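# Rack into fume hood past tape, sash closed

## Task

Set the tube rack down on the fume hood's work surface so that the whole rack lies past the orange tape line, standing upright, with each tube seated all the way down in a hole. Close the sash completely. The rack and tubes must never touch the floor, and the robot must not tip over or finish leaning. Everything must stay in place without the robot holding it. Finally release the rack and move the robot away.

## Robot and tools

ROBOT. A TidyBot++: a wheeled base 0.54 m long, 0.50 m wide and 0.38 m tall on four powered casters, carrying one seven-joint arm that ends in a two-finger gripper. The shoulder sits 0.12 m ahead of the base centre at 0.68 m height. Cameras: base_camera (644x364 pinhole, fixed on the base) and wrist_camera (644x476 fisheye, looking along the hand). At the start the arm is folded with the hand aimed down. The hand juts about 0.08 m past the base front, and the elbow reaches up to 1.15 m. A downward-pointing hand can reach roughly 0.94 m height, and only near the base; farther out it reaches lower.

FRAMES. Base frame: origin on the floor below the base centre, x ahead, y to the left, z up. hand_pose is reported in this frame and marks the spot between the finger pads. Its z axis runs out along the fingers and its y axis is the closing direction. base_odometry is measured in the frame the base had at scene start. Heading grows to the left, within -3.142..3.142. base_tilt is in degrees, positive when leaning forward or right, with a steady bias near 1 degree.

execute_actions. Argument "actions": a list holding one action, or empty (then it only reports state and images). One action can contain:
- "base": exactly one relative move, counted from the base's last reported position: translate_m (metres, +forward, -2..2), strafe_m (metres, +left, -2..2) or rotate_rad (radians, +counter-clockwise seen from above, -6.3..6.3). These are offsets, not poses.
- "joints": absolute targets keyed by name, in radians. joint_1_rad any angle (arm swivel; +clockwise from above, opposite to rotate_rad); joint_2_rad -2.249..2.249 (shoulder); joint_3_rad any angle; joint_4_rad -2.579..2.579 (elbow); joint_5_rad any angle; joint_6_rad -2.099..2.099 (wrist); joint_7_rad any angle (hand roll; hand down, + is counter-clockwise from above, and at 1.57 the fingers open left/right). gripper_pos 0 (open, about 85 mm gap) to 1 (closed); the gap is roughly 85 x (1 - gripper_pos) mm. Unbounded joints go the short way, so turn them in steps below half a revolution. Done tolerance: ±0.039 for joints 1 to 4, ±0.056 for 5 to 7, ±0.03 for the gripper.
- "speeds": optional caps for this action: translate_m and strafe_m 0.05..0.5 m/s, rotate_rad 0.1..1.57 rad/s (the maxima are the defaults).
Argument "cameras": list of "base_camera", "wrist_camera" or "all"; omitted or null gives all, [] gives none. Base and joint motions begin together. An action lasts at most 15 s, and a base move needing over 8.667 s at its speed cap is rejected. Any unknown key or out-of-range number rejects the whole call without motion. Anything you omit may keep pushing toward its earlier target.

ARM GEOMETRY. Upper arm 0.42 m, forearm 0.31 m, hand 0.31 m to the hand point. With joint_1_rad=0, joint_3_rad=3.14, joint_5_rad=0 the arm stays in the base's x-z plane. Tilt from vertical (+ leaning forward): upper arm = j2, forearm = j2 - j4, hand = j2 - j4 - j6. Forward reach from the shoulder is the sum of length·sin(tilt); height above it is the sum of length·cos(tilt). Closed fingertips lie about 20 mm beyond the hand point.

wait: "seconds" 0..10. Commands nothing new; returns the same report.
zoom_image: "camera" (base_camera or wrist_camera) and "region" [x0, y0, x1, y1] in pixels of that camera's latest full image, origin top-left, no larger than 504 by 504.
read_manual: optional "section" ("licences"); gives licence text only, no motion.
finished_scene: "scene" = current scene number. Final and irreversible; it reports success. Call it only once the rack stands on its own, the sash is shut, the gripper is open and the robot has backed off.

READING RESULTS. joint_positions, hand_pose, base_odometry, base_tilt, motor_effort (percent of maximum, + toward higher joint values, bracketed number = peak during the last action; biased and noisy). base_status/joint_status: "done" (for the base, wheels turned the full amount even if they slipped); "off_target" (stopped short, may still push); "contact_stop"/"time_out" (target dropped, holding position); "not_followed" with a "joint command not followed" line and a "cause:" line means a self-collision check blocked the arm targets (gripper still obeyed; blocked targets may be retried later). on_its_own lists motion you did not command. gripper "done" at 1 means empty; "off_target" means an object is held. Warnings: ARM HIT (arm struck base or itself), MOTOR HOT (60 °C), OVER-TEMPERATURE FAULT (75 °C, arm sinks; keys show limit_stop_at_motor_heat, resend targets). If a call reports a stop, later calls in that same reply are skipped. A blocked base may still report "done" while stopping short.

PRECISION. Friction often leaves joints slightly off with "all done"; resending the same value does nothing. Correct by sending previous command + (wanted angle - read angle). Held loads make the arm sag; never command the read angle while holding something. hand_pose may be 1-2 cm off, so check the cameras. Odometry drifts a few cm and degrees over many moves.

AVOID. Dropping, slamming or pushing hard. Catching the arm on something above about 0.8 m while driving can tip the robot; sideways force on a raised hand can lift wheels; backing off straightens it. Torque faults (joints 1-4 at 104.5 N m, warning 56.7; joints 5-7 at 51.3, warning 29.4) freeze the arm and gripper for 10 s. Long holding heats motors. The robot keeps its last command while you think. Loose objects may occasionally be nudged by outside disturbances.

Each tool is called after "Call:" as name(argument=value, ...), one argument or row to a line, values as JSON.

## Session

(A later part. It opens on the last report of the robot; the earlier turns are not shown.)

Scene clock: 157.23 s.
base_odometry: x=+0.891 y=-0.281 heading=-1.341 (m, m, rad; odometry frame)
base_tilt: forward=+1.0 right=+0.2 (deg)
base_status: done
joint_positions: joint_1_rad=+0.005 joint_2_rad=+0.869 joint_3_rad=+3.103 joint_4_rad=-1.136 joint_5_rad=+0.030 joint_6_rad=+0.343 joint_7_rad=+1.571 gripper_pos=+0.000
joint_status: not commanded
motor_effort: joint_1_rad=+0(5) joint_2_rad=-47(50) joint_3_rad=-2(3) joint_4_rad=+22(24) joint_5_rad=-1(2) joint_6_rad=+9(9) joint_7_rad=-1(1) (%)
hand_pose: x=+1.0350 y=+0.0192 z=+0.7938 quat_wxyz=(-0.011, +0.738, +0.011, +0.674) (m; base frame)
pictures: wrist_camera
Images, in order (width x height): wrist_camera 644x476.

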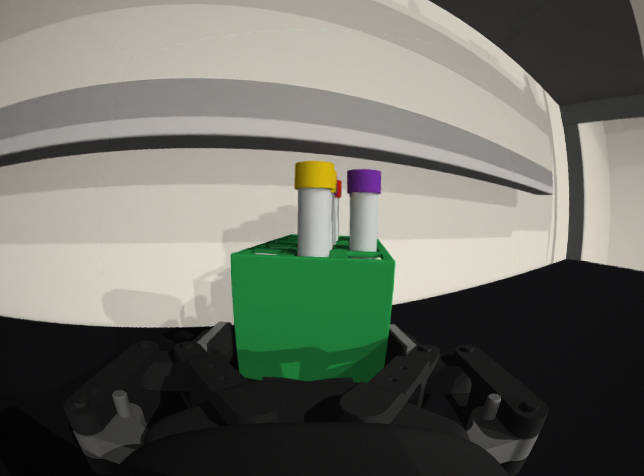

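Centred (233–392). Continue.

Call:
execute_actions(
  actions=[
    {"base":{"translate_m":0.055},"speeds":{"translate_m":0.05}},
  ],
  cameras=["wrist_camera"],
)

Call:
execute_actions(
  actions=[
    {"joints":{"gripper_pos":1}},
  ],
  cameras=["wrist_camera"],
)

Scene clock: 159.87 s.
base_odometry: x=+0.903 y=-0.334 heading=-1.341 (m, m, rad; odometry frame)
base_tilt: forward=+1.0 right=+0.2 (deg)
base_status: done
joint_positions: joint_1_rad=+0.023 joint_2_rad=+0.853 joint_3_rad=+3.105 joint_4_rad=-1.160 joint_5_rad=+0.030 joint_6_rad=+0.341 joint_7_rad=+1.571 gripper_pos=+0.000
joint_status: not commanded
motor_effort: joint_1_rad=-5(11) joint_2_rad=-45(48) joint_3_rad=-5(7) joint_4_rad=+27(34) joint_5_rad=+1(2) joint_6_rad=+10(11) joint_7_rad=+0(0) (%)
hand_pose: x=+1.0294 y=+0.0025 z=+0.7932 quat_wxyz=(-0.005, +0.742, +0.005, +0.671) (m; base frame)
pictures: wrist_camera
Images, in order (width x height): wrist_camera 644x476.

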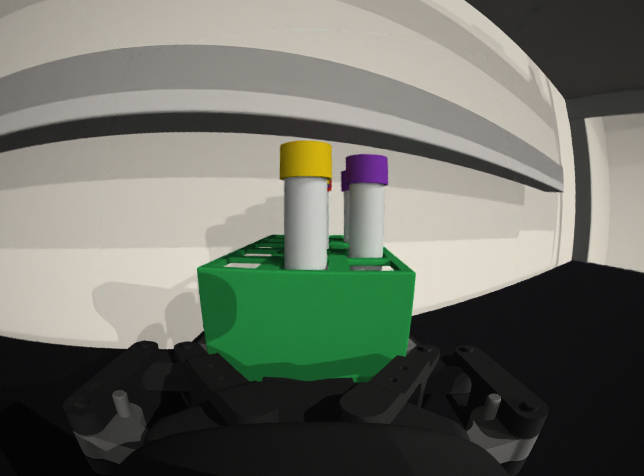

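Scene clock: 174.87 s.
base_odometry: x=+0.903 y=-0.334 heading=-1.341 (m, m, rad; odometry frame)
base_tilt: forward=+1.0 right=+0.3 (deg)
base_status: not commanded
joint_positions: joint_1_rad=+0.036 joint_2_rad=+0.856 joint_3_rad=+3.110 joint_4_rad=-1.156 joint_5_rad=+0.030 joint_6_rad=+0.338 joint_7_rad=+1.571 gripper_pos=+0.086
joint_status: gripper_pos off_target (ended at +0.086, target +1.000)
motor_effort: joint_1_rad=-6(13) joint_2_rad=-43(50) joint_3_rad=-5(8) joint_4_rad=+29(32) joint_5_rad=+0(3) joint_6_rad=+9(12) joint_7_rad=-1(1) (%)
hand_pose: x=+1.0303 y=-0.0120 z=+0.7923 quat_wxyz=(+0.002, +0.742, +0.000, +0.670) (m; base frame)
pictures: wrist_camera
Images, in order (width x height): wrist_camera 644x476.

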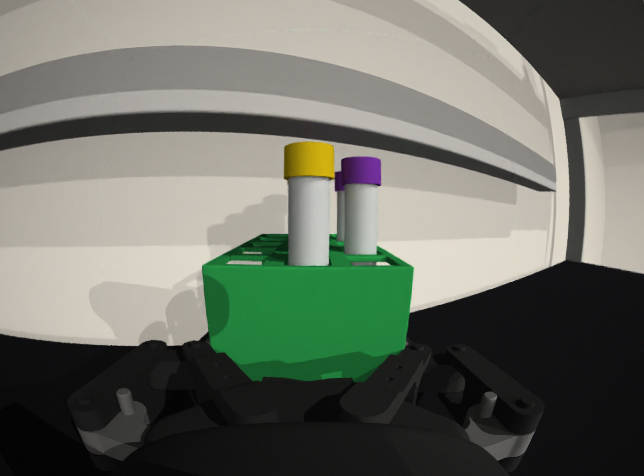

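Gripped. Back off from the table edge while lifting.

Call:
execute_actions(
  actions=[
    {"base":{"translate_m":-0.05},"speeds":{"translate_m":0.05},"joints":{"joint_1_rad":0.02,"joint_2_rad":0.74}},
  ],
  cameras=[],
)

Call:
execute_actions(
  actions=[
    {"base":{"translate_m":-0.35},"speeds":{"translate_m":0.2},"joints":{"joint_2_rad":0.3,"joint_4_rad":-1.5,"joint_6_rad":0.2}},
  ],
  cameras=[],
)

Call:
execute_actions(
  actions=[
    {"joints":{"joint_1_rad":0.0,"joint_2_rad":-0.2,"joint_4_rad":-1.8,"joint_6_rad":0.0}},
  ],
  cameras=[],
)

Call:
execute_actions(
  actions=[
    {"base":{"rotate_rad":-1.1},"speeds":{"rotate_rad":0.5}},
  ],
)

Scene clock: 177.87 s.
base_odometry: x=+0.892 y=-0.285 heading=-1.341 (m, m, rad; odometry frame)
base_tilt: forward=+1.0 right=+0.2 (deg)
base_status: done
joint_positions: joint_1_rad=+0.020 joint_2_rad=+0.809 joint_3_rad=+3.108 joint_4_rad=-1.154 joint_5_rad=+0.030 joint_6_rad=+0.311 joint_7_rad=+1.571 gripper_pos=+0.088
joint_status: joint_2_rad off_target (ended at +0.809, target +0.740); the others done
motor_effort: joint_1_rad=+0(7) joint_2_rad=-57(59) joint_3_rad=-2(5) joint_4_rad=+30(35) joint_5_rad=+0(0) joint_6_rad=+15(20) joint_7_rad=-1(0) (%)
hand_pose: x=+1.0240 y=+0.0036 z=+0.8273 quat_wxyz=(-0.003, +0.735, +0.007, +0.678) (m; base frame)
pictures: none
No camera images: the call's "cameras" was empty. Leave "cameras" out to get every camera's image.

Scene clock: 180.37 s.
base_odometry: x=+0.812 y=+0.056 heading=-1.341 (m, m, rad; odometry frame)
base_tilt: forward=+1.0 right=+0.3 (deg)
base_status: done
joint_positions: joint_1_rad=+0.020 joint_2_rad=+0.316 joint_3_rad=+3.108 joint_4_rad=-1.491 joint_5_rad=+0.030 joint_6_rad=+0.230 joint_7_rad=+1.571 gripper_pos=+0.088
joint_status: all done
motor_effort: joint_1_rad=+0(2) joint_2_rad=-34(58) joint_3_rad=-1(3) joint_4_rad=+26(31) joint_5_rad=-1(1) joint_6_rad=+10(15) joint_7_rad=-1(1) (%)
hand_pose: x=+0.8661 y=+0.0090 z=+1.0064 quat_wxyz=(+0.000, +0.709, +0.014, +0.705) (m; base frame)
pictures: none
No camera images: the call's "cameras" was empty. Leave "cameras" out to get every camera's image.

Scene clock: 182.13 s.
base_odometry: x=+0.812 y=+0.056 heading=-1.341 (m, m, rad; odometry frame)
base_tilt: forward=+1.0 right=+0.2 (deg)
base_status: not commanded
joint_positions: joint_1_rad=+0.020 joint_2_rad=-0.186 joint_3_rad=+3.108 joint_4_rad=-1.791 joint_5_rad=+0.030 joint_6_rad=+0.031 joint_7_rad=+1.571 gripper_pos=+0.088
joint_status: all done
motor_effort: joint_1_rad=+0(0) joint_2_rad=-17(36) joint_3_rad=-1(1) joint_4_rad=+26(28) joint_5_rad=-1(0) joint_6_rad=+11(11) joint_7_rad=-1(1) (%)
hand_pose: x=+0.6664 y=+0.0112 z=+1.0834 quat_wxyz=(+0.008, +0.708, +0.018, +0.706) (m; base frame)
pictures: none
No camera images: the call's "cameras" was empty. Leave "cameras" out to get every camera's image.

Scene clock: 184.97 s.
base_odometry: x=+0.812 y=+0.056 heading=-2.440 (m, m, rad; odometry frame)
base_tilt: forward=+1.0 right=+0.2 (deg)
base_status: done
joint_positions: joint_1_rad=+0.016 joint_2_rad=-0.186 joint_3_rad=+3.104 joint_4_rad=-1.791 joint_5_rad=+0.030 joint_6_rad=+0.030 joint_7_rad=+1.571 gripper_pos=+0.088
joint_status: not commanded
motor_effort: joint_1_rad=+0(3) joint_2_rad=-16(17) joint_3_rad=+0(2) joint_4_rad=+27(27) joint_5_rad=+0(1) joint_6_rad=+10(10) joint_7_rad=-1(1) (%)
hand_pose: x=+0.6662 y=+0.0163 z=+1.0828 quat_wxyz=(+0.005, +0.708, +0.021, +0.705) (m; base frame)
pictures: base_camera, wrist_camera
Images, in order (width x height): base_camera 644x364, wrist_camera 644x476.

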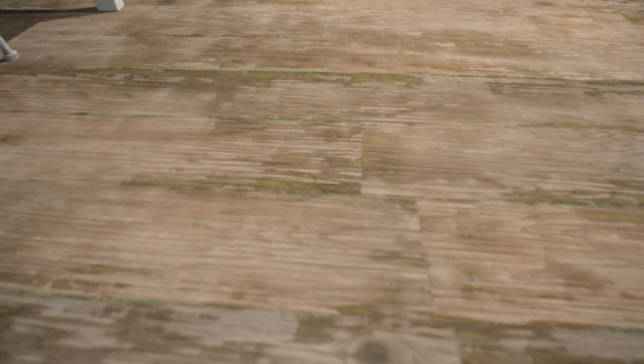

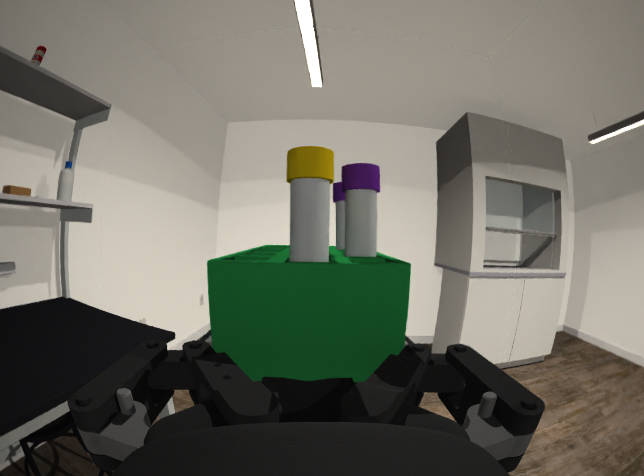

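Call:
execute_actions(
  actions=[
    {"base":{"rotate_rad":-0.03}},
  ],
  cameras=[],
)

Call:
execute_actions(
  actions=[
    {"base":{"strafe_m":-1.3},"speeds":{"strafe_m":0.3}},
  ],
  cameras=[],
)

Call:
execute_actions(
  actions=[
    {"base":{"translate_m":1.0},"speeds":{"translate_m":0.3}},
  ],
)

Scene clock: 186.83 s.
base_odometry: x=+0.812 y=+0.056 heading=-2.468 (m, m, rad; odometry frame)
base_tilt: forward=+1.0 right=+0.3 (deg)
base_status: done
joint_positions: joint_1_rad=+0.014 joint_2_rad=-0.186 joint_3_rad=+3.103 joint_4_rad=-1.791 joint_5_rad=+0.030 joint_6_rad=+0.030 joint_7_rad=+1.571 gripper_pos=+0.088
joint_status: not commanded
motor_effort: joint_1_rad=+0(2) joint_2_rad=-16(17) joint_3_rad=+0(3) joint_4_rad=+27(27) joint_5_rad=-1(1) joint_6_rad=+10(10) joint_7_rad=-1(1) (%)
hand_pose: x=+0.6662 y=+0.0172 z=+1.0828 quat_wxyz=(+0.005, +0.708, +0.022, +0.705) (m; base frame)
pictures: none
No camera images: the call's "cameras" was empty. Leave "cameras" out to get every camera's image.

Scene clock: 192.13 s.
base_odometry: x=+0.003 y=+1.074 heading=-2.470 (m, m, rad; odometry frame)
base_tilt: forward=+1.0 right=+0.3 (deg)
base_status: done
joint_positions: joint_1_rad=+0.014 joint_2_rad=-0.186 joint_3_rad=+3.103 joint_4_rad=-1.791 joint_5_rad=+0.030 joint_6_rad=+0.030 joint_7_rad=+1.571 gripper_pos=+0.088
joint_status: not commanded
motor_effort: joint_1_rad=+0(2) joint_2_rad=-16(16) joint_3_rad=-1(2) joint_4_rad=+26(27) joint_5_rad=+0(1) joint_6_rad=+11(11) joint_7_rad=-1(1) (%)
hand_pose: x=+0.6662 y=+0.0176 z=+1.0827 quat_wxyz=(+0.005, +0.708, +0.022, +0.705) (m; base frame)
pictures: none
No camera images: the call's "cameras" was empty. Leave "cameras" out to get every camera's image.

Scene clock: 196.43 s.
base_odometry: x=-0.780 y=+0.452 heading=-2.470 (m, m, rad; odometry frame)
base_tilt: forward=+1.0 right=+0.2 (deg)
base_status: done
joint_positions: joint_1_rad=+0.014 joint_2_rad=-0.187 joint_3_rad=+3.103 joint_4_rad=-1.793 joint_5_rad=+0.030 joint_6_rad=+0.028 joint_7_rad=+1.571 gripper_pos=+0.088
joint_status: not commanded
motor_effort: joint_1_rad=+0(1) joint_2_rad=-17(20) joint_3_rad=+0(1) joint_4_rad=+27(28) joint_5_rad=-1(0) joint_6_rad=+10(10) joint_7_rad=-1(1) (%)
hand_pose: x=+0.6655 y=+0.0176 z=+1.0818 quat_wxyz=(+0.005, +0.709, +0.022, +0.705) (m; base frame)
pictures: base_camera, wrist_camera
Images, in order (width x height): base_camera 644x364, wrist_camera 644x476.

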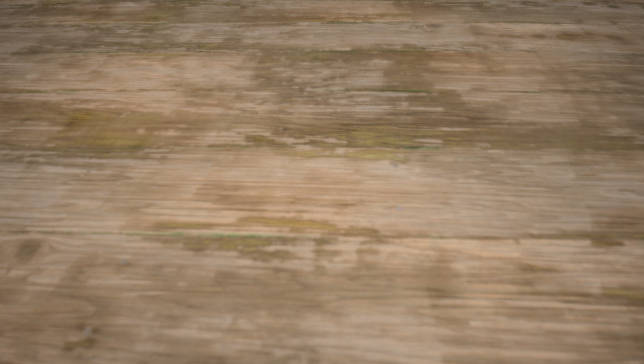

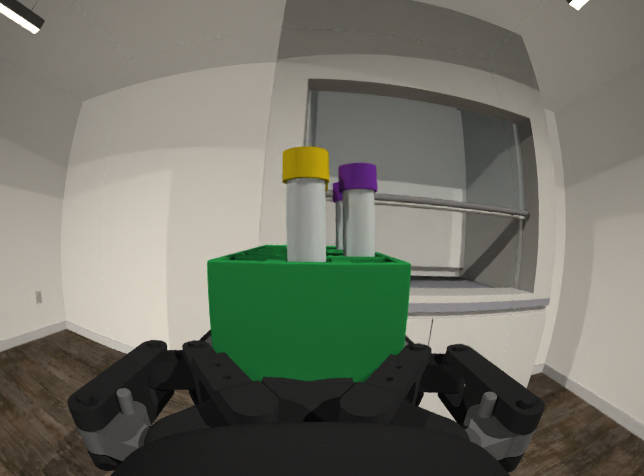

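Call:
execute_actions(
  actions=[
    {"base":{"strafe_m":-0.5},"speeds":{"strafe_m":0.3}},
  ],
  cameras=[],
)

Call:
execute_actions(
  actions=[
    {"base":{"translate_m":0.45},"speeds":{"translate_m":0.3}},
  ],
)

Scene clock: 199.93 s.
base_odometry: x=-1.092 y=+0.843 heading=-2.470 (m, m, rad; odometry frame)
base_tilt: forward=+1.0 right=+0.3 (deg)
base_status: done
joint_positions: joint_1_rad=+0.014 joint_2_rad=-0.187 joint_3_rad=+3.102 joint_4_rad=-1.794 joint_5_rad=+0.030 joint_6_rad=+0.028 joint_7_rad=+1.571 gripper_pos=+0.088
joint_status: not commanded
motor_effort: joint_1_rad=+1(2) joint_2_rad=-17(18) joint_3_rad=-1(3) joint_4_rad=+27(28) joint_5_rad=+0(1) joint_6_rad=+10(12) joint_7_rad=-1(1) (%)
hand_pose: x=+0.6655 y=+0.0182 z=+1.0812 quat_wxyz=(+0.004, +0.710, +0.023, +0.704) (m; base frame)
pictures: none
No camera images: the call's "cameras" was empty. Leave "cameras" out to get every camera's image.

Scene clock: 202.40 s.
base_odometry: x=-1.444 y=+0.563 heading=-2.470 (m, m, rad; odometry frame)
base_tilt: forward=+1.0 right=+0.3 (deg)
base_status: done
joint_positions: joint_1_rad=+0.014 joint_2_rad=-0.189 joint_3_rad=+3.102 joint_4_rad=-1.795 joint_5_rad=+0.030 joint_6_rad=+0.027 joint_7_rad=+1.571 gripper_pos=+0.088
joint_status: not commanded
motor_effort: joint_1_rad=+1(1) joint_2_rad=-16(20) joint_3_rad=+0(0) joint_4_rad=+27(28) joint_5_rad=-1(0) joint_6_rad=+11(11) joint_7_rad=-1(1) (%)
hand_pose: x=+0.6646 y=+0.0182 z=+1.0813 quat_wxyz=(+0.004, +0.710, +0.023, +0.704) (m; base frame)
pictures: base_camera, wrist_camera
Images, in order (width x height): base_camera 644x364, wrist_camera 644x476.

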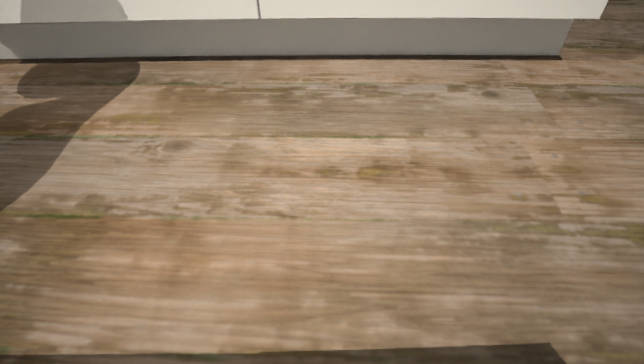

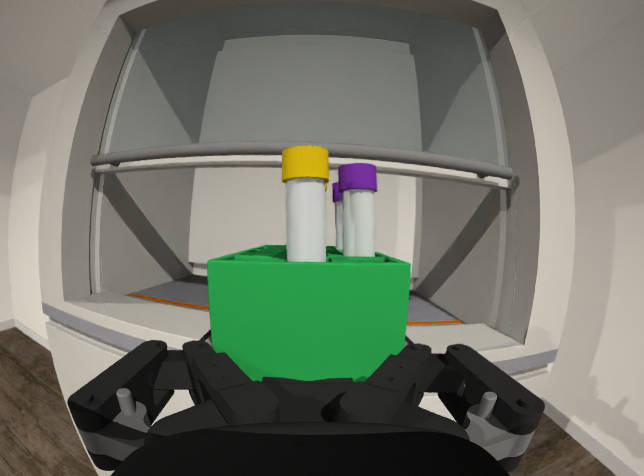

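Call:
execute_actions(
  actions=[
    {"base":{"translate_m":0.4},"speeds":{"translate_m":0.15}},
  ],
  cameras=[],
)

Call:
execute_actions(
  actions=[
    {"base":{"translate_m":0.05},"speeds":{"translate_m":0.1},"joints":{"joint_2_rad":-0.02,"joint_4_rad":-1.85,"joint_6_rad":0.24}},
  ],
)

Scene clock: 206.67 s.
base_odometry: x=-1.758 y=+0.315 heading=-2.471 (m, m, rad; odometry frame)
base_tilt: forward=+1.0 right=+0.2 (deg)
base_status: done
joint_positions: joint_1_rad=+0.014 joint_2_rad=-0.190 joint_3_rad=+3.102 joint_4_rad=-1.795 joint_5_rad=+0.030 joint_6_rad=+0.027 joint_7_rad=+1.571 gripper_pos=+0.088
joint_status: not commanded
motor_effort: joint_1_rad=+0(1) joint_2_rad=-17(20) joint_3_rad=+0(1) joint_4_rad=+27(27) joint_5_rad=+0(0) joint_6_rad=+11(10) joint_7_rad=-1(0) (%)
hand_pose: x=+0.6642 y=+0.0182 z=+1.0817 quat_wxyz=(+0.004, +0.709, +0.023, +0.704) (m; base frame)
pictures: none
No camera images: the call's "cameras" was empty. Leave "cameras" out to get every camera's image.

Scene clock: 207.83 s.
base_odometry: x=-1.798 y=+0.284 heading=-2.471 (m, m, rad; odometry frame)
base_tilt: forward=+1.0 right=+0.2 (deg)
base_status: done
joint_positions: joint_1_rad=+0.014 joint_2_rad=-0.008 joint_3_rad=+3.102 joint_4_rad=-1.849 joint_5_rad=+0.030 joint_6_rad=+0.193 joint_7_rad=+1.571 gripper_pos=+0.088
joint_status: all done
motor_effort: joint_1_rad=+0(1) joint_2_rad=-23(28) joint_3_rad=-1(1) joint_4_rad=+26(27) joint_5_rad=-1(1) joint_6_rad=+10(11) joint_7_rad=-1(1) (%)
hand_pose: x=+0.7282 y=+0.0189 z=+0.9948 quat_wxyz=(-0.001, +0.734, +0.023, +0.679) (m; base frame)
pictures: base_camera, wrist_camera
Images, in order (width x height): base_camera 644x364, wrist_camera 644x476.

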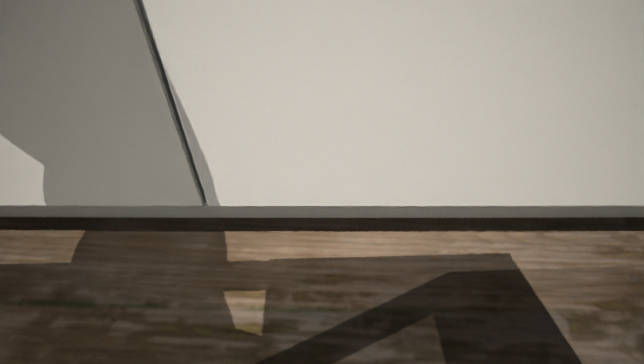

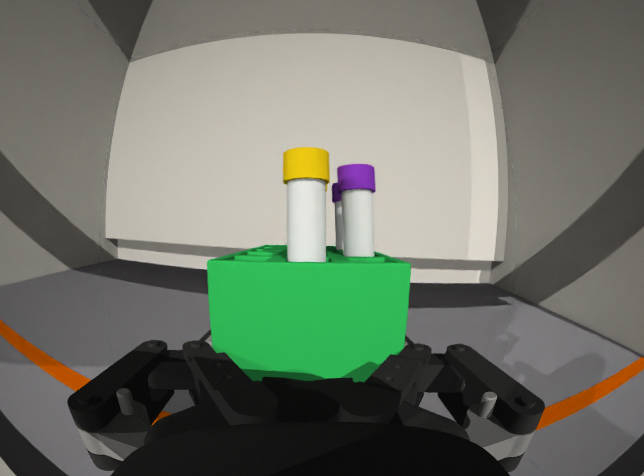

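Call:
execute_actions(
  actions=[
    {"base":{"translate_m":0.12},"speeds":{"translate_m":0.06},"joints":{"joint_6_rad":0.3}},
  ],
)

Scene clock: 211.27 s.
base_odometry: x=-1.892 y=+0.209 heading=-2.471 (m, m, rad; odometry frame)
base_tilt: forward=+1.0 right=+0.2 (deg)
base_status: done
joint_positions: joint_1_rad=+0.014 joint_2_rad=-0.008 joint_3_rad=+3.102 joint_4_rad=-1.850 joint_5_rad=+0.030 joint_6_rad=+0.261 joint_7_rad=+1.571 gripper_pos=+0.088
joint_status: all done
motor_effort: joint_1_rad=+1(2) joint_2_rad=-21(26) joint_3_rad=-1(3) joint_4_rad=+26(28) joint_5_rad=-1(2) joint_6_rad=+10(11) joint_7_rad=-1(1) (%)
hand_pose: x=+0.7290 y=+0.0195 z=+1.0150 quat_wxyz=(-0.001, +0.711, +0.022, +0.703) (m; base frame)
pictures: base_camera, wrist_camera
Images, in order (width x height): base_camera 644x364, wrist_camera 644x476.

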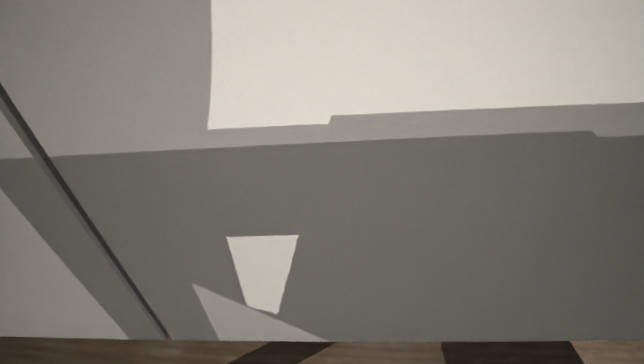

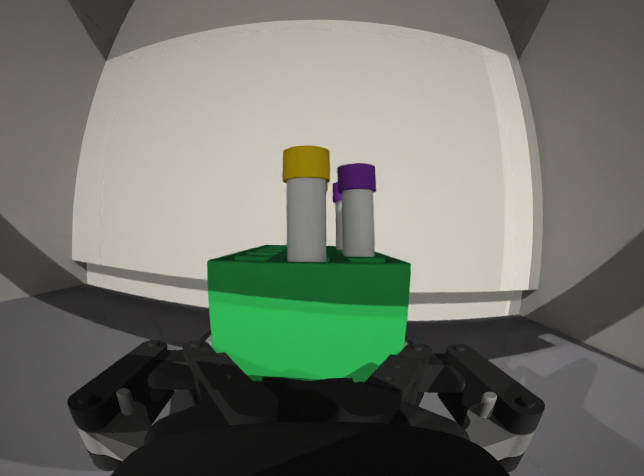

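Tape is behind the camera now. Lower.

Call:
execute_actions(
  actions=[
    {"joints":{"joint_4_rad":-1.94,"joint_6_rad":0.34}},
  ],
  cameras=[],
)

Call:
execute_actions(
  actions=[
    {"joints":{"joint_4_rad":-2.02,"joint_6_rad":0.4}},
  ],
  cameras=["wrist_camera"],
)

Scene clock: 213.30 s.
base_odometry: x=-1.892 y=+0.209 heading=-2.471 (m, m, rad; odometry frame)
base_tilt: forward=+1.0 right=+0.2 (deg)
base_status: not commanded
joint_positions: joint_1_rad=+0.014 joint_2_rad=-0.008 joint_3_rad=+3.102 joint_4_rad=-1.931 joint_5_rad=+0.030 joint_6_rad=+0.298 joint_7_rad=+1.571 gripper_pos=+0.089
joint_status: all done
motor_effort: joint_1_rad=+0(0) joint_2_rad=-21(23) joint_3_rad=-1(1) joint_4_rad=+23(26) joint_5_rad=+0(1) joint_6_rad=+10(11) joint_7_rad=-1(1) (%)
hand_pose: x=+0.7206 y=+0.0197 z=+0.9774 quat_wxyz=(-0.002, +0.726, +0.023, +0.688) (m; base frame)
pictures: none
No camera images: the call's "cameras" was empty. Leave "cameras" out to get every camera's image.

Scene clock: 214.17 s.
base_odometry: x=-1.892 y=+0.209 heading=-2.471 (m, m, rad; odometry frame)
base_tilt: forward=+1.0 right=+0.3 (deg)
base_status: not commanded
joint_positions: joint_1_rad=+0.014 joint_2_rad=-0.025 joint_3_rad=+3.102 joint_4_rad=-1.956 joint_5_rad=+0.030 joint_6_rad=+0.359 joint_7_rad=+1.571 gripper_pos=+0.089
joint_status: joint_4_rad off_target (ended at -1.956, target -2.020); the others done
motor_effort: joint_1_rad=+1(0) joint_2_rad=-15(20) joint_3_rad=-1(1) joint_4_rad=+14(23) joint_5_rad=+0(1) joint_6_rad=+9(9) joint_7_rad=-1(1) (%)
hand_pose: x=+0.7130 y=+0.0202 z=+0.9914 quat_wxyz=(-0.002, +0.707, +0.023, +0.707) (m; base frame)
pictures: wrist_camera
Images, in order (width x height): wrist_camera 644x476.

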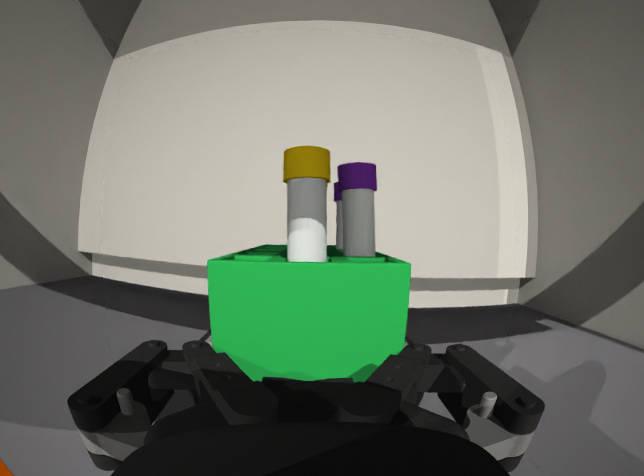

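Contact. Relax, release, back.

Call:
execute_actions(
  actions=[
    {"joints":{"joint_4_rad":-1.95,"joint_6_rad":0.33}},
  ],
  cameras=[],
)

Call:
execute_actions(
  actions=[
    {"joints":{"gripper_pos":0}},
  ],
  cameras=[],
)

Call:
execute_actions(
  actions=[
    {"base":{"translate_m":-0.2},"speeds":{"translate_m":0.08}},
  ],
  cameras=["wrist_camera"],
)

Call:
execute_actions(
  actions=[
    {"base":{"translate_m":-0.45},"joints":{"joint_4_rad":-1.85,"joint_6_rad":0.25}},
  ],
)

Scene clock: 215.87 s.
base_odometry: x=-1.892 y=+0.209 heading=-2.471 (m, m, rad; odometry frame)
base_tilt: forward=+1.0 right=+0.2 (deg)
base_status: not commanded
joint_positions: joint_1_rad=+0.014 joint_2_rad=-0.025 joint_3_rad=+3.102 joint_4_rad=-1.956 joint_5_rad=+0.030 joint_6_rad=+0.359 joint_7_rad=+1.571 gripper_pos=+0.089
joint_status: all done
motor_effort: joint_1_rad=+0(0) joint_2_rad=-18(17) joint_3_rad=-1(1) joint_4_rad=+22(20) joint_5_rad=+0(1) joint_6_rad=+11(11) joint_7_rad=-1(1) (%)
hand_pose: x=+0.7131 y=+0.0202 z=+0.9917 quat_wxyz=(-0.002, +0.707, +0.023, +0.707) (m; base frame)
pictures: none
No camera images: the call's "cameras" was empty. Leave "cameras" out to get every camera's image.

Scene clock: 216.97 s.
base_odometry: x=-1.892 y=+0.209 heading=-2.471 (m, m, rad; odometry frame)
base_tilt: forward=+1.0 right=+0.2 (deg)
base_status: not commanded
joint_positions: joint_1_rad=+0.014 joint_2_rad=-0.025 joint_3_rad=+3.102 joint_4_rad=-1.955 joint_5_rad=+0.030 joint_6_rad=+0.359 joint_7_rad=+1.571 gripper_pos=+0.000
joint_status: all done
motor_effort: joint_1_rad=+1(1) joint_2_rad=-18(18) joint_3_rad=+0(0) joint_4_rad=+22(22) joint_5_rad=+0(0) joint_6_rad=+9(11) joint_7_rad=+0(0) (%)
hand_pose: x=+0.7131 y=+0.0202 z=+0.9917 quat_wxyz=(-0.002, +0.707, +0.023, +0.707) (m; base frame)
pictures: none
No camera images: the call's "cameras" was empty. Leave "cameras" out to get every camera's image.

Scene clock: 219.97 s.
base_odometry: x=-1.735 y=+0.334 heading=-2.471 (m, m, rad; odometry frame)
base_tilt: forward=+1.0 right=+0.2 (deg)
base_status: done
joint_positions: joint_1_rad=+0.014 joint_2_rad=-0.024 joint_3_rad=+3.102 joint_4_rad=-1.948 joint_5_rad=+0.030 joint_6_rad=+0.359 joint_7_rad=+1.571 gripper_pos=+0.000
joint_status: not commanded
motor_effort: joint_1_rad=+1(1) joint_2_rad=-20(23) joint_3_rad=-1(2) joint_4_rad=+24(25) joint_5_rad=-1(0) joint_6_rad=+10(10) joint_7_rad=-1(1) (%)
hand_pose: x=+0.7143 y=+0.0202 z=+0.9958 quat_wxyz=(-0.002, +0.705, +0.023, +0.709) (m; base frame)
pictures: wrist_camera
Images, in order (width x height): wrist_camera 644x476.

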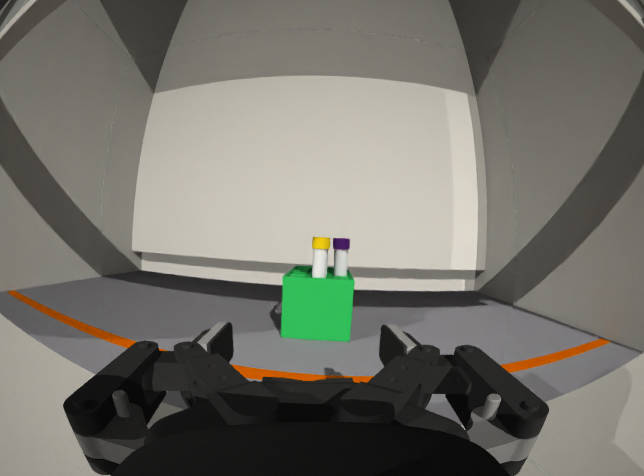

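Scene clock: 222.20 s.
base_odometry: x=-1.383 y=+0.613 heading=-2.471 (m, m, rad; odometry frame)
base_tilt: forward=+1.0 right=+0.2 (deg)
base_status: done
joint_positions: joint_1_rad=+0.014 joint_2_rad=-0.025 joint_3_rad=+3.102 joint_4_rad=-1.859 joint_5_rad=+0.030 joint_6_rad=+0.287 joint_7_rad=+1.571 gripper_pos=+0.000
joint_status: all done
motor_effort: joint_1_rad=+1(1) joint_2_rad=-20(24) joint_3_rad=-1(3) joint_4_rad=+24(25) joint_5_rad=-1(1) joint_6_rad=+9(10) joint_7_rad=-1(1) (%)
hand_pose: x=+0.7226 y=+0.0198 z=+1.0279 quat_wxyz=(-0.001, +0.698, +0.023, +0.715) (m; base frame)
pictures: base_camera, wrist_camera
Images, in order (width x height): base_camera 644x364, wrist_camera 644x476.

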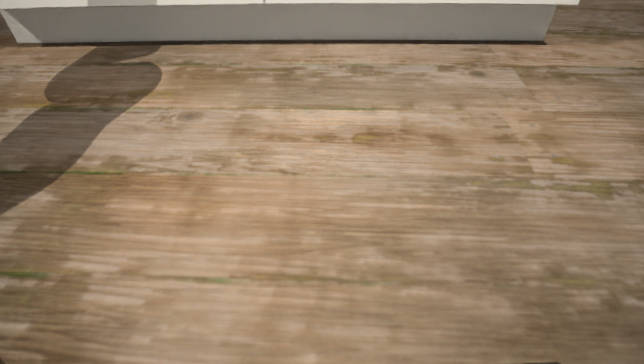

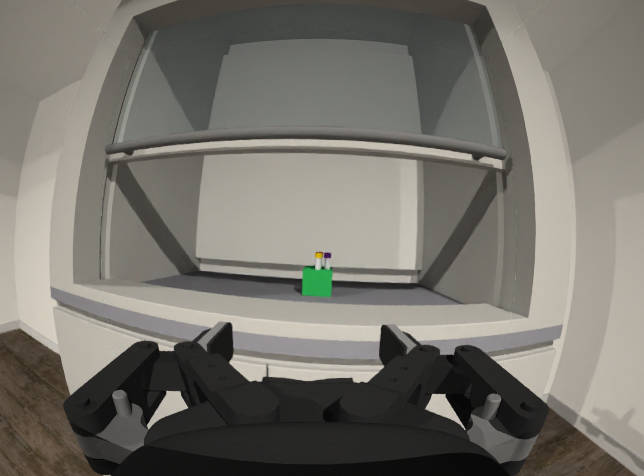

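Call:
execute_actions(
  actions=[
    {"joints":{"joint_2_rad":0.08,"joint_4_rad":-0.72,"joint_6_rad":-0.8,"joint_7_rad":0.02}},
  ],
  cameras=[],
)

Call:
execute_actions(
  actions=[
    {"base":{"translate_m":0.17},"speeds":{"translate_m":0.12}},
  ],
)

Scene clock: 226.33 s.
base_odometry: x=-1.383 y=+0.613 heading=-2.471 (m, m, rad; odometry frame)
base_tilt: forward=+1.0 right=+0.2 (deg)
base_status: not commanded
joint_positions: joint_1_rad=+0.014 joint_2_rad=+0.056 joint_3_rad=+3.102 joint_4_rad=-0.734 joint_5_rad=+0.030 joint_6_rad=-0.761 joint_7_rad=+0.055 gripper_pos=+0.000
joint_status: all done
motor_effort: joint_1_rad=+1(1) joint_2_rad=-20(23) joint_3_rad=-1(1) joint_4_rad=+20(27) joint_5_rad=+0(0) joint_6_rad=+9(9) joint_7_rad=-1(0) (%)
hand_pose: x=+0.6764 y=+0.0077 z=+1.3297 quat_wxyz=(-0.487, +0.514, -0.475, +0.522) (m; base frame)
pictures: none
No camera images: the call's "cameras" was empty. Leave "cameras" out to get every camera's image.

Scene clock: 228.30 s.
base_odometry: x=-1.516 y=+0.508 heading=-2.471 (m, m, rad; odometry frame)
base_tilt: forward=+1.0 right=+0.3 (deg)
base_status: done
joint_positions: joint_1_rad=+0.014 joint_2_rad=+0.072 joint_3_rad=+3.102 joint_4_rad=-0.732 joint_5_rad=+0.030 joint_6_rad=-0.762 joint_7_rad=+0.055 gripper_pos=+0.000
joint_status: not commanded
motor_effort: joint_1_rad=+1(2) joint_2_rad=-19(24) joint_3_rad=-1(1) joint_4_rad=+20(21) joint_5_rad=+0(1) joint_6_rad=+8(10) joint_7_rad=-1(1) (%)
hand_pose: x=+0.6861 y=+0.0075 z=+1.3215 quat_wxyz=(-0.484, +0.518, -0.479, +0.518) (m; base frame)
pictures: base_camera, wrist_camera
Images, in order (width x height): base_camera 644x364, wrist_camera 644x476.

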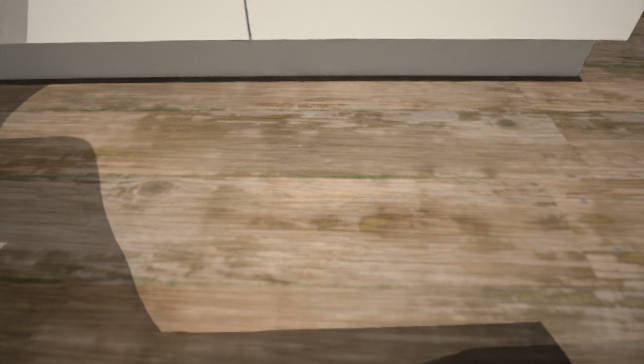

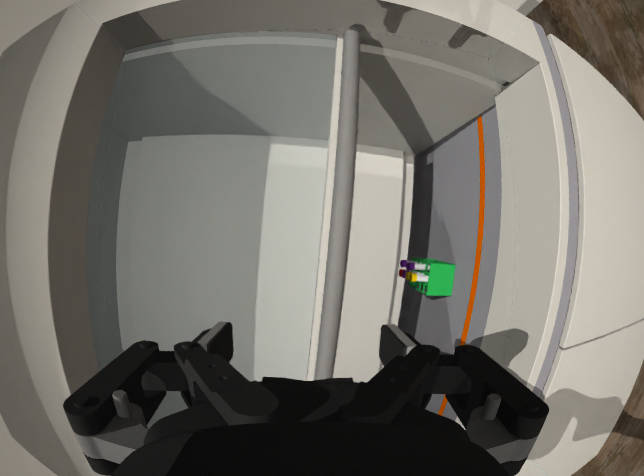

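Call:
execute_actions(
  actions=[
    {"base":{"translate_m":0.14},"speeds":{"translate_m":0.07}},
  ],
)

Scene clock: 251.27 s.
base_odometry: x=-1.626 y=+0.421 heading=-2.471 (m, m, rad; odometry frame)
base_tilt: forward=+1.0 right=+0.2 (deg)
base_status: done
joint_positions: joint_1_rad=+0.014 joint_2_rad=+0.075 joint_3_rad=+3.102 joint_4_rad=-0.731 joint_5_rad=+0.030 joint_6_rad=-0.763 joint_7_rad=+0.055 gripper_pos=+0.000
joint_status: not commanded
motor_effort: joint_1_rad=+0(2) joint_2_rad=-21(25) joint_3_rad=-1(2) joint_4_rad=+20(21) joint_5_rad=+0(0) joint_6_rad=+9(9) joint_7_rad=-1(0) (%)
hand_pose: x=+0.6881 y=+0.0075 z=+1.3198 quat_wxyz=(-0.483, +0.519, -0.479, +0.518) (m; base frame)
pictures: base_camera, wrist_camera
Images, in order (width x height): base_camera 644x364, wrist_camera 644x476.

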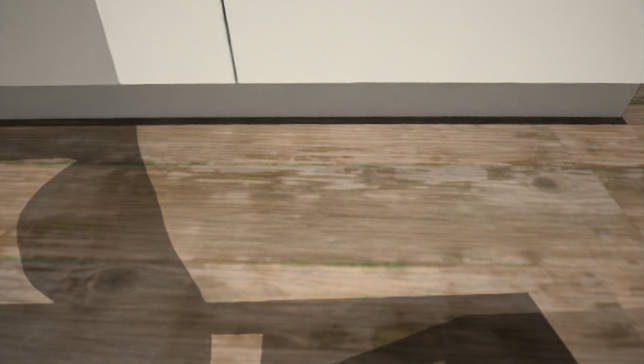

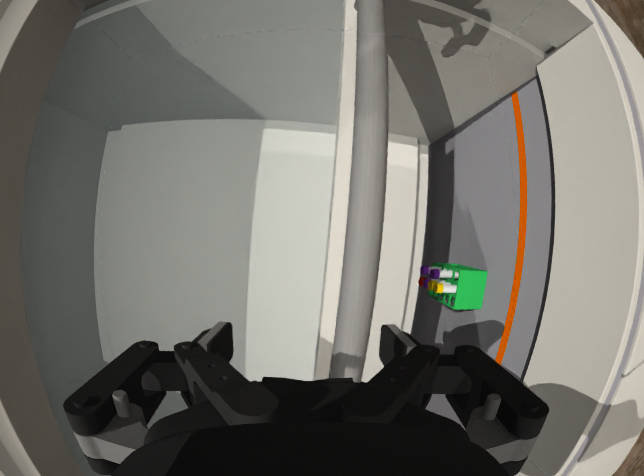

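Call:
execute_actions(
  actions=[
    {"base":{"translate_m":0.035},"speeds":{"translate_m":0.05}},
  ],
  cameras=[],
)

Call:
execute_actions(
  actions=[
    {"joints":{"gripper_pos":1}},
  ],
  cameras=[],
)

Call:
execute_actions(
  actions=[
    {"joints":{"joint_2_rad":-0.12,"joint_4_rad":-1.31,"joint_6_rad":-0.4}},
  ],
  cameras=[],
)

Call:
execute_actions(
  actions=[
    {"joints":{"joint_2_rad":-0.18,"joint_4_rad":-1.75,"joint_6_rad":-0.02}},
  ],
  cameras=[],
)

Call:
execute_actions(
  actions=[
    {"joints":{"joint_2_rad":-0.17,"joint_4_rad":-2.05,"joint_6_rad":0.3}},
  ],
  cameras=["wrist_camera"],
)

Scene clock: 254.00 s.
base_odometry: x=-1.654 y=+0.399 heading=-2.472 (m, m, rad; odometry frame)
base_tilt: forward=+1.0 right=+0.2 (deg)
base_status: done
joint_positions: joint_1_rad=+0.014 joint_2_rad=+0.077 joint_3_rad=+3.102 joint_4_rad=-0.730 joint_5_rad=+0.030 joint_6_rad=-0.775 joint_7_rad=+0.055 gripper_pos=+0.000
joint_status: not commanded
motor_effort: joint_1_rad=+1(2) joint_2_rad=-21(23) joint_3_rad=-1(2) joint_4_rad=+20(22) joint_5_rad=+0(0) joint_6_rad=+8(12) joint_7_rad=-1(1) (%)
hand_pose: x=+0.6895 y=+0.0074 z=+1.3149 quat_wxyz=(-0.479, +0.522, -0.483, +0.514) (m; base frame)
pictures: none
No camera images: the call's "cameras" was empty. Leave "cameras" out to get every camera's image.

Scene clock: 255.10 s.
base_odometry: x=-1.654 y=+0.399 heading=-2.472 (m, m, rad; odometry frame)
base_tilt: forward=+1.0 right=+0.3 (deg)
base_status: not commanded
joint_positions: joint_1_rad=+0.014 joint_2_rad=+0.086 joint_3_rad=+3.102 joint_4_rad=-0.749 joint_5_rad=+0.030 joint_6_rad=-0.818 joint_7_rad=+0.039 gripper_pos=+0.747
joint_status: gripper_pos off_target (ended at +0.747, target +1.000)
motor_effort: joint_1_rad=+0(0) joint_2_rad=-22(27) joint_3_rad=-1(1) joint_4_rad=+27(30) joint_5_rad=+1(2) joint_6_rad=+16(19) joint_7_rad=+1(3) (%)
hand_pose: x=+0.6980 y=+0.0072 z=+1.2863 quat_wxyz=(-0.466, +0.536, -0.504, +0.492) (m; base frame)
pictures: none
No camera images: the call's "cameras" was empty. Leave "cameras" out to get every camera's image.

Scene clock: 257.27 s.
base_odometry: x=-1.654 y=+0.399 heading=-2.472 (m, m, rad; odometry frame)
base_tilt: forward=+1.0 right=+0.2 (deg)
base_status: not commanded
joint_positions: joint_1_rad=+0.014 joint_2_rad=-0.062 joint_3_rad=+3.116 joint_4_rad=-1.245 joint_5_rad=+0.030 joint_6_rad=-0.328 joint_7_rad=+0.029 gripper_pos=+0.750
joint_status: joint_2_rad off_target (ended at -0.062, target -0.120); joint_4_rad off_target (ended at -1.245, target -1.310); joint_6_rad off_target (ended at -0.328, target -0.400)
motor_effort: joint_1_rad=-6(6) joint_2_rad=-24(27) joint_3_rad=-8(8) joint_4_rad=+14(26) joint_5_rad=+2(2) joint_6_rad=-1(16) joint_7_rad=+4(4) (%)
hand_pose: x=+0.6943 y=+0.0060 z=+1.2392 quat_wxyz=(-0.500, +0.499, -0.470, +0.529) (m; base frame)
pictures: none
No camera images: the call's "cameras" was empty. Leave "cameras" out to get every camera's image.

Scene clock: 259.23 s.
base_odometry: x=-1.654 y=+0.399 heading=-2.472 (m, m, rad; odometry frame)
base_tilt: forward=+1.0 right=+0.3 (deg)
base_status: not commanded
joint_positions: joint_1_rad=+0.014 joint_2_rad=-0.125 joint_3_rad=+3.124 joint_4_rad=-1.695 joint_5_rad=+0.030 joint_6_rad=+0.033 joint_7_rad=+0.027 gripper_pos=+0.752
joint_status: joint_2_rad off_target (ended at -0.125, target -0.180); joint_4_rad off_target (ended at -1.695, target -1.750); the others done
motor_effort: joint_1_rad=-7(8) joint_2_rad=-24(26) joint_3_rad=-8(9) joint_4_rad=+17(17) joint_5_rad=+5(4) joint_6_rad=+3(11) joint_7_rad=+4(4) (%)
hand_pose: x=+0.6920 y=+0.0048 z=+1.1096 quat_wxyz=(-0.494, +0.507, -0.475, +0.522) (m; base frame)
pictures: none
No camera images: the call's "cameras" was empty. Leave "cameras" out to get every camera's image.

Scene clock: 261.17 s.
base_odometry: x=-1.655 y=+0.399 heading=-2.472 (m, m, rad; odometry frame)
base_tilt: forward=+1.1 right=+0.2 (deg)
base_status: not commanded
joint_positions: joint_1_rad=+0.014 joint_2_rad=-0.118 joint_3_rad=+3.128 joint_4_rad=-1.927 joint_5_rad=+0.026 joint_6_rad=+0.351 joint_7_rad=+0.027 gripper_pos=+0.760
joint_status: joint_2_rad off_target (ended at -0.118, target -0.170); joint_4_rad off_target (ended at -1.927, target -2.050); the others done
motor_effort: joint_1_rad=-6(7) joint_2_rad=-31(32) joint_3_rad=-8(10) joint_4_rad=+4(17) joint_5_rad=+6(6) joint_6_rad=+0(6) joint_7_rad=+4(4) (%)
hand_pose: x=+0.6842 y=+0.0046 z=+1.0602 quat_wxyz=(-0.515, +0.486, -0.456, +0.539) (m; base frame)
pictures: wrist_camera
Images, in order (width x height): wrist_camera 644x476.

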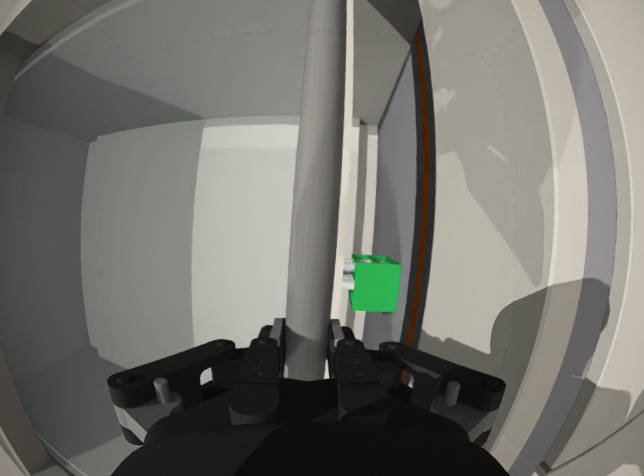

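Same as before; switch to pressing from above.

Call:
execute_actions(
  actions=[
    {"joints":{"joint_2_rad":-0.12,"joint_4_rad":-1.93,"joint_6_rad":0.33,"gripper_pos":0}},
  ],
  cameras=[],
)

Call:
execute_actions(
  actions=[
    {"base":{"translate_m":-0.13}},
  ],
  cameras=[],
)

Call:
execute_actions(
  actions=[
    {"joints":{"joint_2_rad":-0.2,"joint_4_rad":-1.68,"joint_6_rad":-0.15,"joint_7_rad":1.57,"gripper_pos":1}},
  ],
  cameras=[],
)

Call:
execute_actions(
  actions=[
    {"base":{"translate_m":0.15},"speeds":{"translate_m":0.08}},
  ],
  cameras=["wrist_camera"],
)

Call:
execute_actions(
  actions=[
    {"joints":{"joint_2_rad":0.05,"joint_4_rad":-2.25,"joint_6_rad":0.1}},
  ],
  cameras=["wrist_camera"],
)

Scene clock: 263.23 s.
base_odometry: x=-1.654 y=+0.399 heading=-2.472 (m, m, rad; odometry frame)
base_tilt: forward=+1.0 right=+0.2 (deg)
base_status: not commanded
joint_positions: joint_1_rad=+0.006 joint_2_rad=-0.131 joint_3_rad=+3.100 joint_4_rad=-1.942 joint_5_rad=+0.026 joint_6_rad=+0.351 joint_7_rad=+0.027 gripper_pos=+0.000
joint_status: all done
motor_effort: joint_1_rad=+0(6) joint_2_rad=-16(31) joint_3_rad=-1(8) joint_4_rad=+25(26) joint_5_rad=-1(5) joint_6_rad=+9(10) joint_7_rad=+0(4) (%)
hand_pose: x=+0.6776 y=+0.0259 z=+1.0586 quat_wxyz=(-0.523, +0.495, -0.447, +0.531) (m; base frame)
pictures: none
No camera images: the call's "cameras" was empty. Leave "cameras" out to get every camera's image.

Scene clock: 264.60 s.
base_odometry: x=-1.553 y=+0.480 heading=-2.472 (m, m, rad; odometry frame)
base_tilt: forward=+0.9 right=+0.3 (deg)
base_status: done
joint_positions: joint_1_rad=+0.006 joint_2_rad=-0.128 joint_3_rad=+3.100 joint_4_rad=-1.941 joint_5_rad=+0.026 joint_6_rad=+0.351 joint_7_rad=+0.027 gripper_pos=+0.000
joint_status: not commanded
motor_effort: joint_1_rad=+1(3) joint_2_rad=-16(20) joint_3_rad=+0(1) joint_4_rad=+24(25) joint_5_rad=-1(1) joint_6_rad=+9(10) joint_7_rad=-1(0) (%)
hand_pose: x=+0.6789 y=+0.0259 z=+1.0571 quat_wxyz=(-0.523, +0.496, -0.447, +0.530) (m; base frame)
pictures: none
No camera images: the call's "cameras" was empty. Leave "cameras" out to get every camera's image.

Scene clock: 266.40 s.
base_odometry: x=-1.553 y=+0.480 heading=-2.472 (m, m, rad; odometry frame)
base_tilt: forward=+1.0 right=+0.2 (deg)
base_status: not commanded
joint_positions: joint_1_rad=+0.006 joint_2_rad=-0.180 joint_3_rad=+3.100 joint_4_rad=-1.694 joint_5_rad=+0.026 joint_6_rad=-0.113 joint_7_rad=+1.556 gripper_pos=+0.999
joint_status: all done
motor_effort: joint_1_rad=+0(0) joint_2_rad=-14(17) joint_3_rad=+0(0) joint_4_rad=+25(26) joint_5_rad=-1(1) joint_6_rad=+9(9) joint_7_rad=-1(1) (%)
hand_pose: x=+0.6676 y=+0.0226 z=+1.0962 quat_wxyz=(-0.004, +0.726, +0.018, +0.687) (m; base frame)
pictures: none
No camera images: the call's "cameras" was empty. Leave "cameras" out to get every camera's image.

Scene clock: 268.90 s.
base_odometry: x=-1.670 y=+0.387 heading=-2.473 (m, m, rad; odometry frame)
base_tilt: forward=+1.0 right=+0.3 (deg)
base_status: done
joint_positions: joint_1_rad=+0.006 joint_2_rad=-0.187 joint_3_rad=+3.100 joint_4_rad=-1.693 joint_5_rad=+0.026 joint_6_rad=-0.113 joint_7_rad=+1.556 gripper_pos=+0.999
joint_status: not commanded
motor_effort: joint_1_rad=+0(2) joint_2_rad=-14(18) joint_3_rad=+0(1) joint_4_rad=+25(26) joint_5_rad=+0(1) joint_6_rad=+9(9) joint_7_rad=-1(1) (%)
hand_pose: x=+0.6647 y=+0.0226 z=+1.0998 quat_wxyz=(-0.004, +0.724, +0.018, +0.689) (m; base frame)
pictures: wrist_camera
Images, in order (width x height): wrist_camera 644x476.

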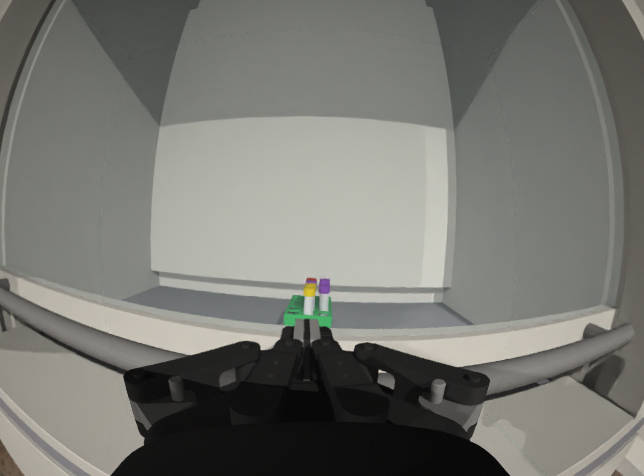

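Scene clock: 270.70 s.
base_odometry: x=-1.670 y=+0.387 heading=-2.472 (m, m, rad; odometry frame)
base_tilt: forward=+1.0 right=+0.3 (deg)
base_status: not commanded
joint_positions: joint_1_rad=+0.006 joint_2_rad=-0.154 joint_3_rad=+3.104 joint_4_rad=-2.021 joint_5_rad=+0.026 joint_6_rad=+0.271 joint_7_rad=+1.556 gripper_pos=+0.999
joint_status: joint_2_rad off_target (ended at -0.154, target +0.050); joint_4_rad off_target (ended at -2.021, target -2.250); joint_6_rad off_target (ended at +0.271, target +0.100)
motor_effort: joint_1_rad=-1(4) joint_2_rad=+19(23) joint_3_rad=-2(5) joint_4_rad=-18(28) joint_5_rad=+0(0) joint_6_rad=-21(31) joint_7_rad=+0(0) (%)
hand_pose: x=+0.6653 y=+0.0221 z=+0.9981 quat_wxyz=(-0.007, +0.716, +0.019, +0.698) (m; base frame)
pictures: wrist_camera
Images, in order (width x height): wrist_camera 644x476.

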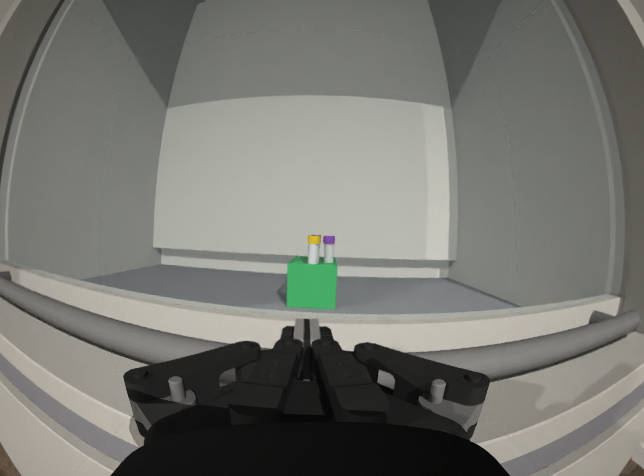

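Call:
execute_actions(
  actions=[
    {"joints":{"joint_2_rad":-0.22,"joint_4_rad":-1.8,"joint_6_rad":0.0}},
  ],
  cameras=[],
)

Call:
execute_actions(
  actions=[
    {"base":{"translate_m":-0.4},"joints":{"joint_2_rad":0.0,"joint_4_rad":-1.9,"joint_6_rad":0.3}},
  ],
  cameras=["wrist_camera"],
)

Scene clock: 273.27 s.
base_odometry: x=-1.670 y=+0.387 heading=-2.472 (m, m, rad; odometry frame)
base_tilt: forward=+1.0 right=+0.2 (deg)
base_status: not commanded
joint_positions: joint_1_rad=+0.006 joint_2_rad=-0.205 joint_3_rad=+3.104 joint_4_rad=-1.812 joint_5_rad=+0.026 joint_6_rad=+0.040 joint_7_rad=+1.556 gripper_pos=+0.999
joint_status: all done
motor_effort: joint_1_rad=+0(0) joint_2_rad=-14(18) joint_3_rad=+0(2) joint_4_rad=+25(27) joint_5_rad=-1(0) joint_6_rad=+10(20) joint_7_rad=-1(1) (%)
hand_pose: x=+0.6581 y=+0.0212 z=+1.0831 quat_wxyz=(-0.004, +0.706, +0.018, +0.708) (m; base frame)
pictures: none
No camera images: the call's "cameras" was empty. Leave "cameras" out to get every camera's image.

Scene clock: 275.47 s.
base_odometry: x=-1.356 y=+0.635 heading=-2.473 (m, m, rad; odometry frame)
base_tilt: forward=+1.0 right=+0.3 (deg)
base_status: done
joint_positions: joint_1_rad=+0.006 joint_2_rad=-0.005 joint_3_rad=+3.104 joint_4_rad=-1.888 joint_5_rad=+0.026 joint_6_rad=+0.263 joint_7_rad=+1.556 gripper_pos=+0.999
joint_status: all done
motor_effort: joint_1_rad=-1(2) joint_2_rad=-20(26) joint_3_rad=+0(2) joint_4_rad=+24(27) joint_5_rad=+0(0) joint_6_rad=+9(8) joint_7_rad=-1(1) (%)
hand_pose: x=+0.7261 y=+0.0225 z=+0.9907 quat_wxyz=(-0.009, +0.724, +0.018, +0.689) (m; base frame)
pictures: wrist_camera
Images, in order (width x height): wrist_camera 644x476.

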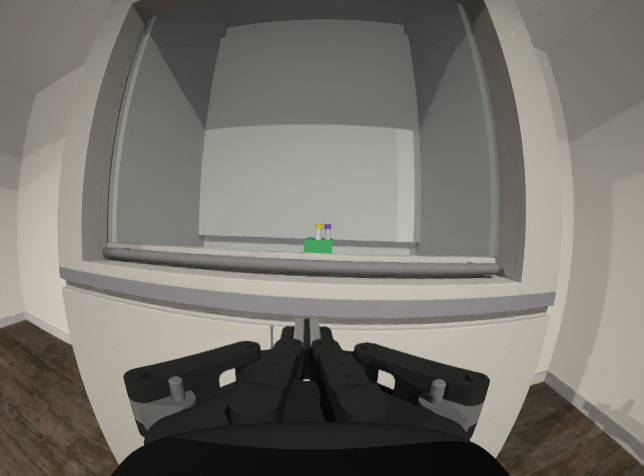

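Call:
finished_scene(
  scene=2,
)

The scene is finished: the task was done.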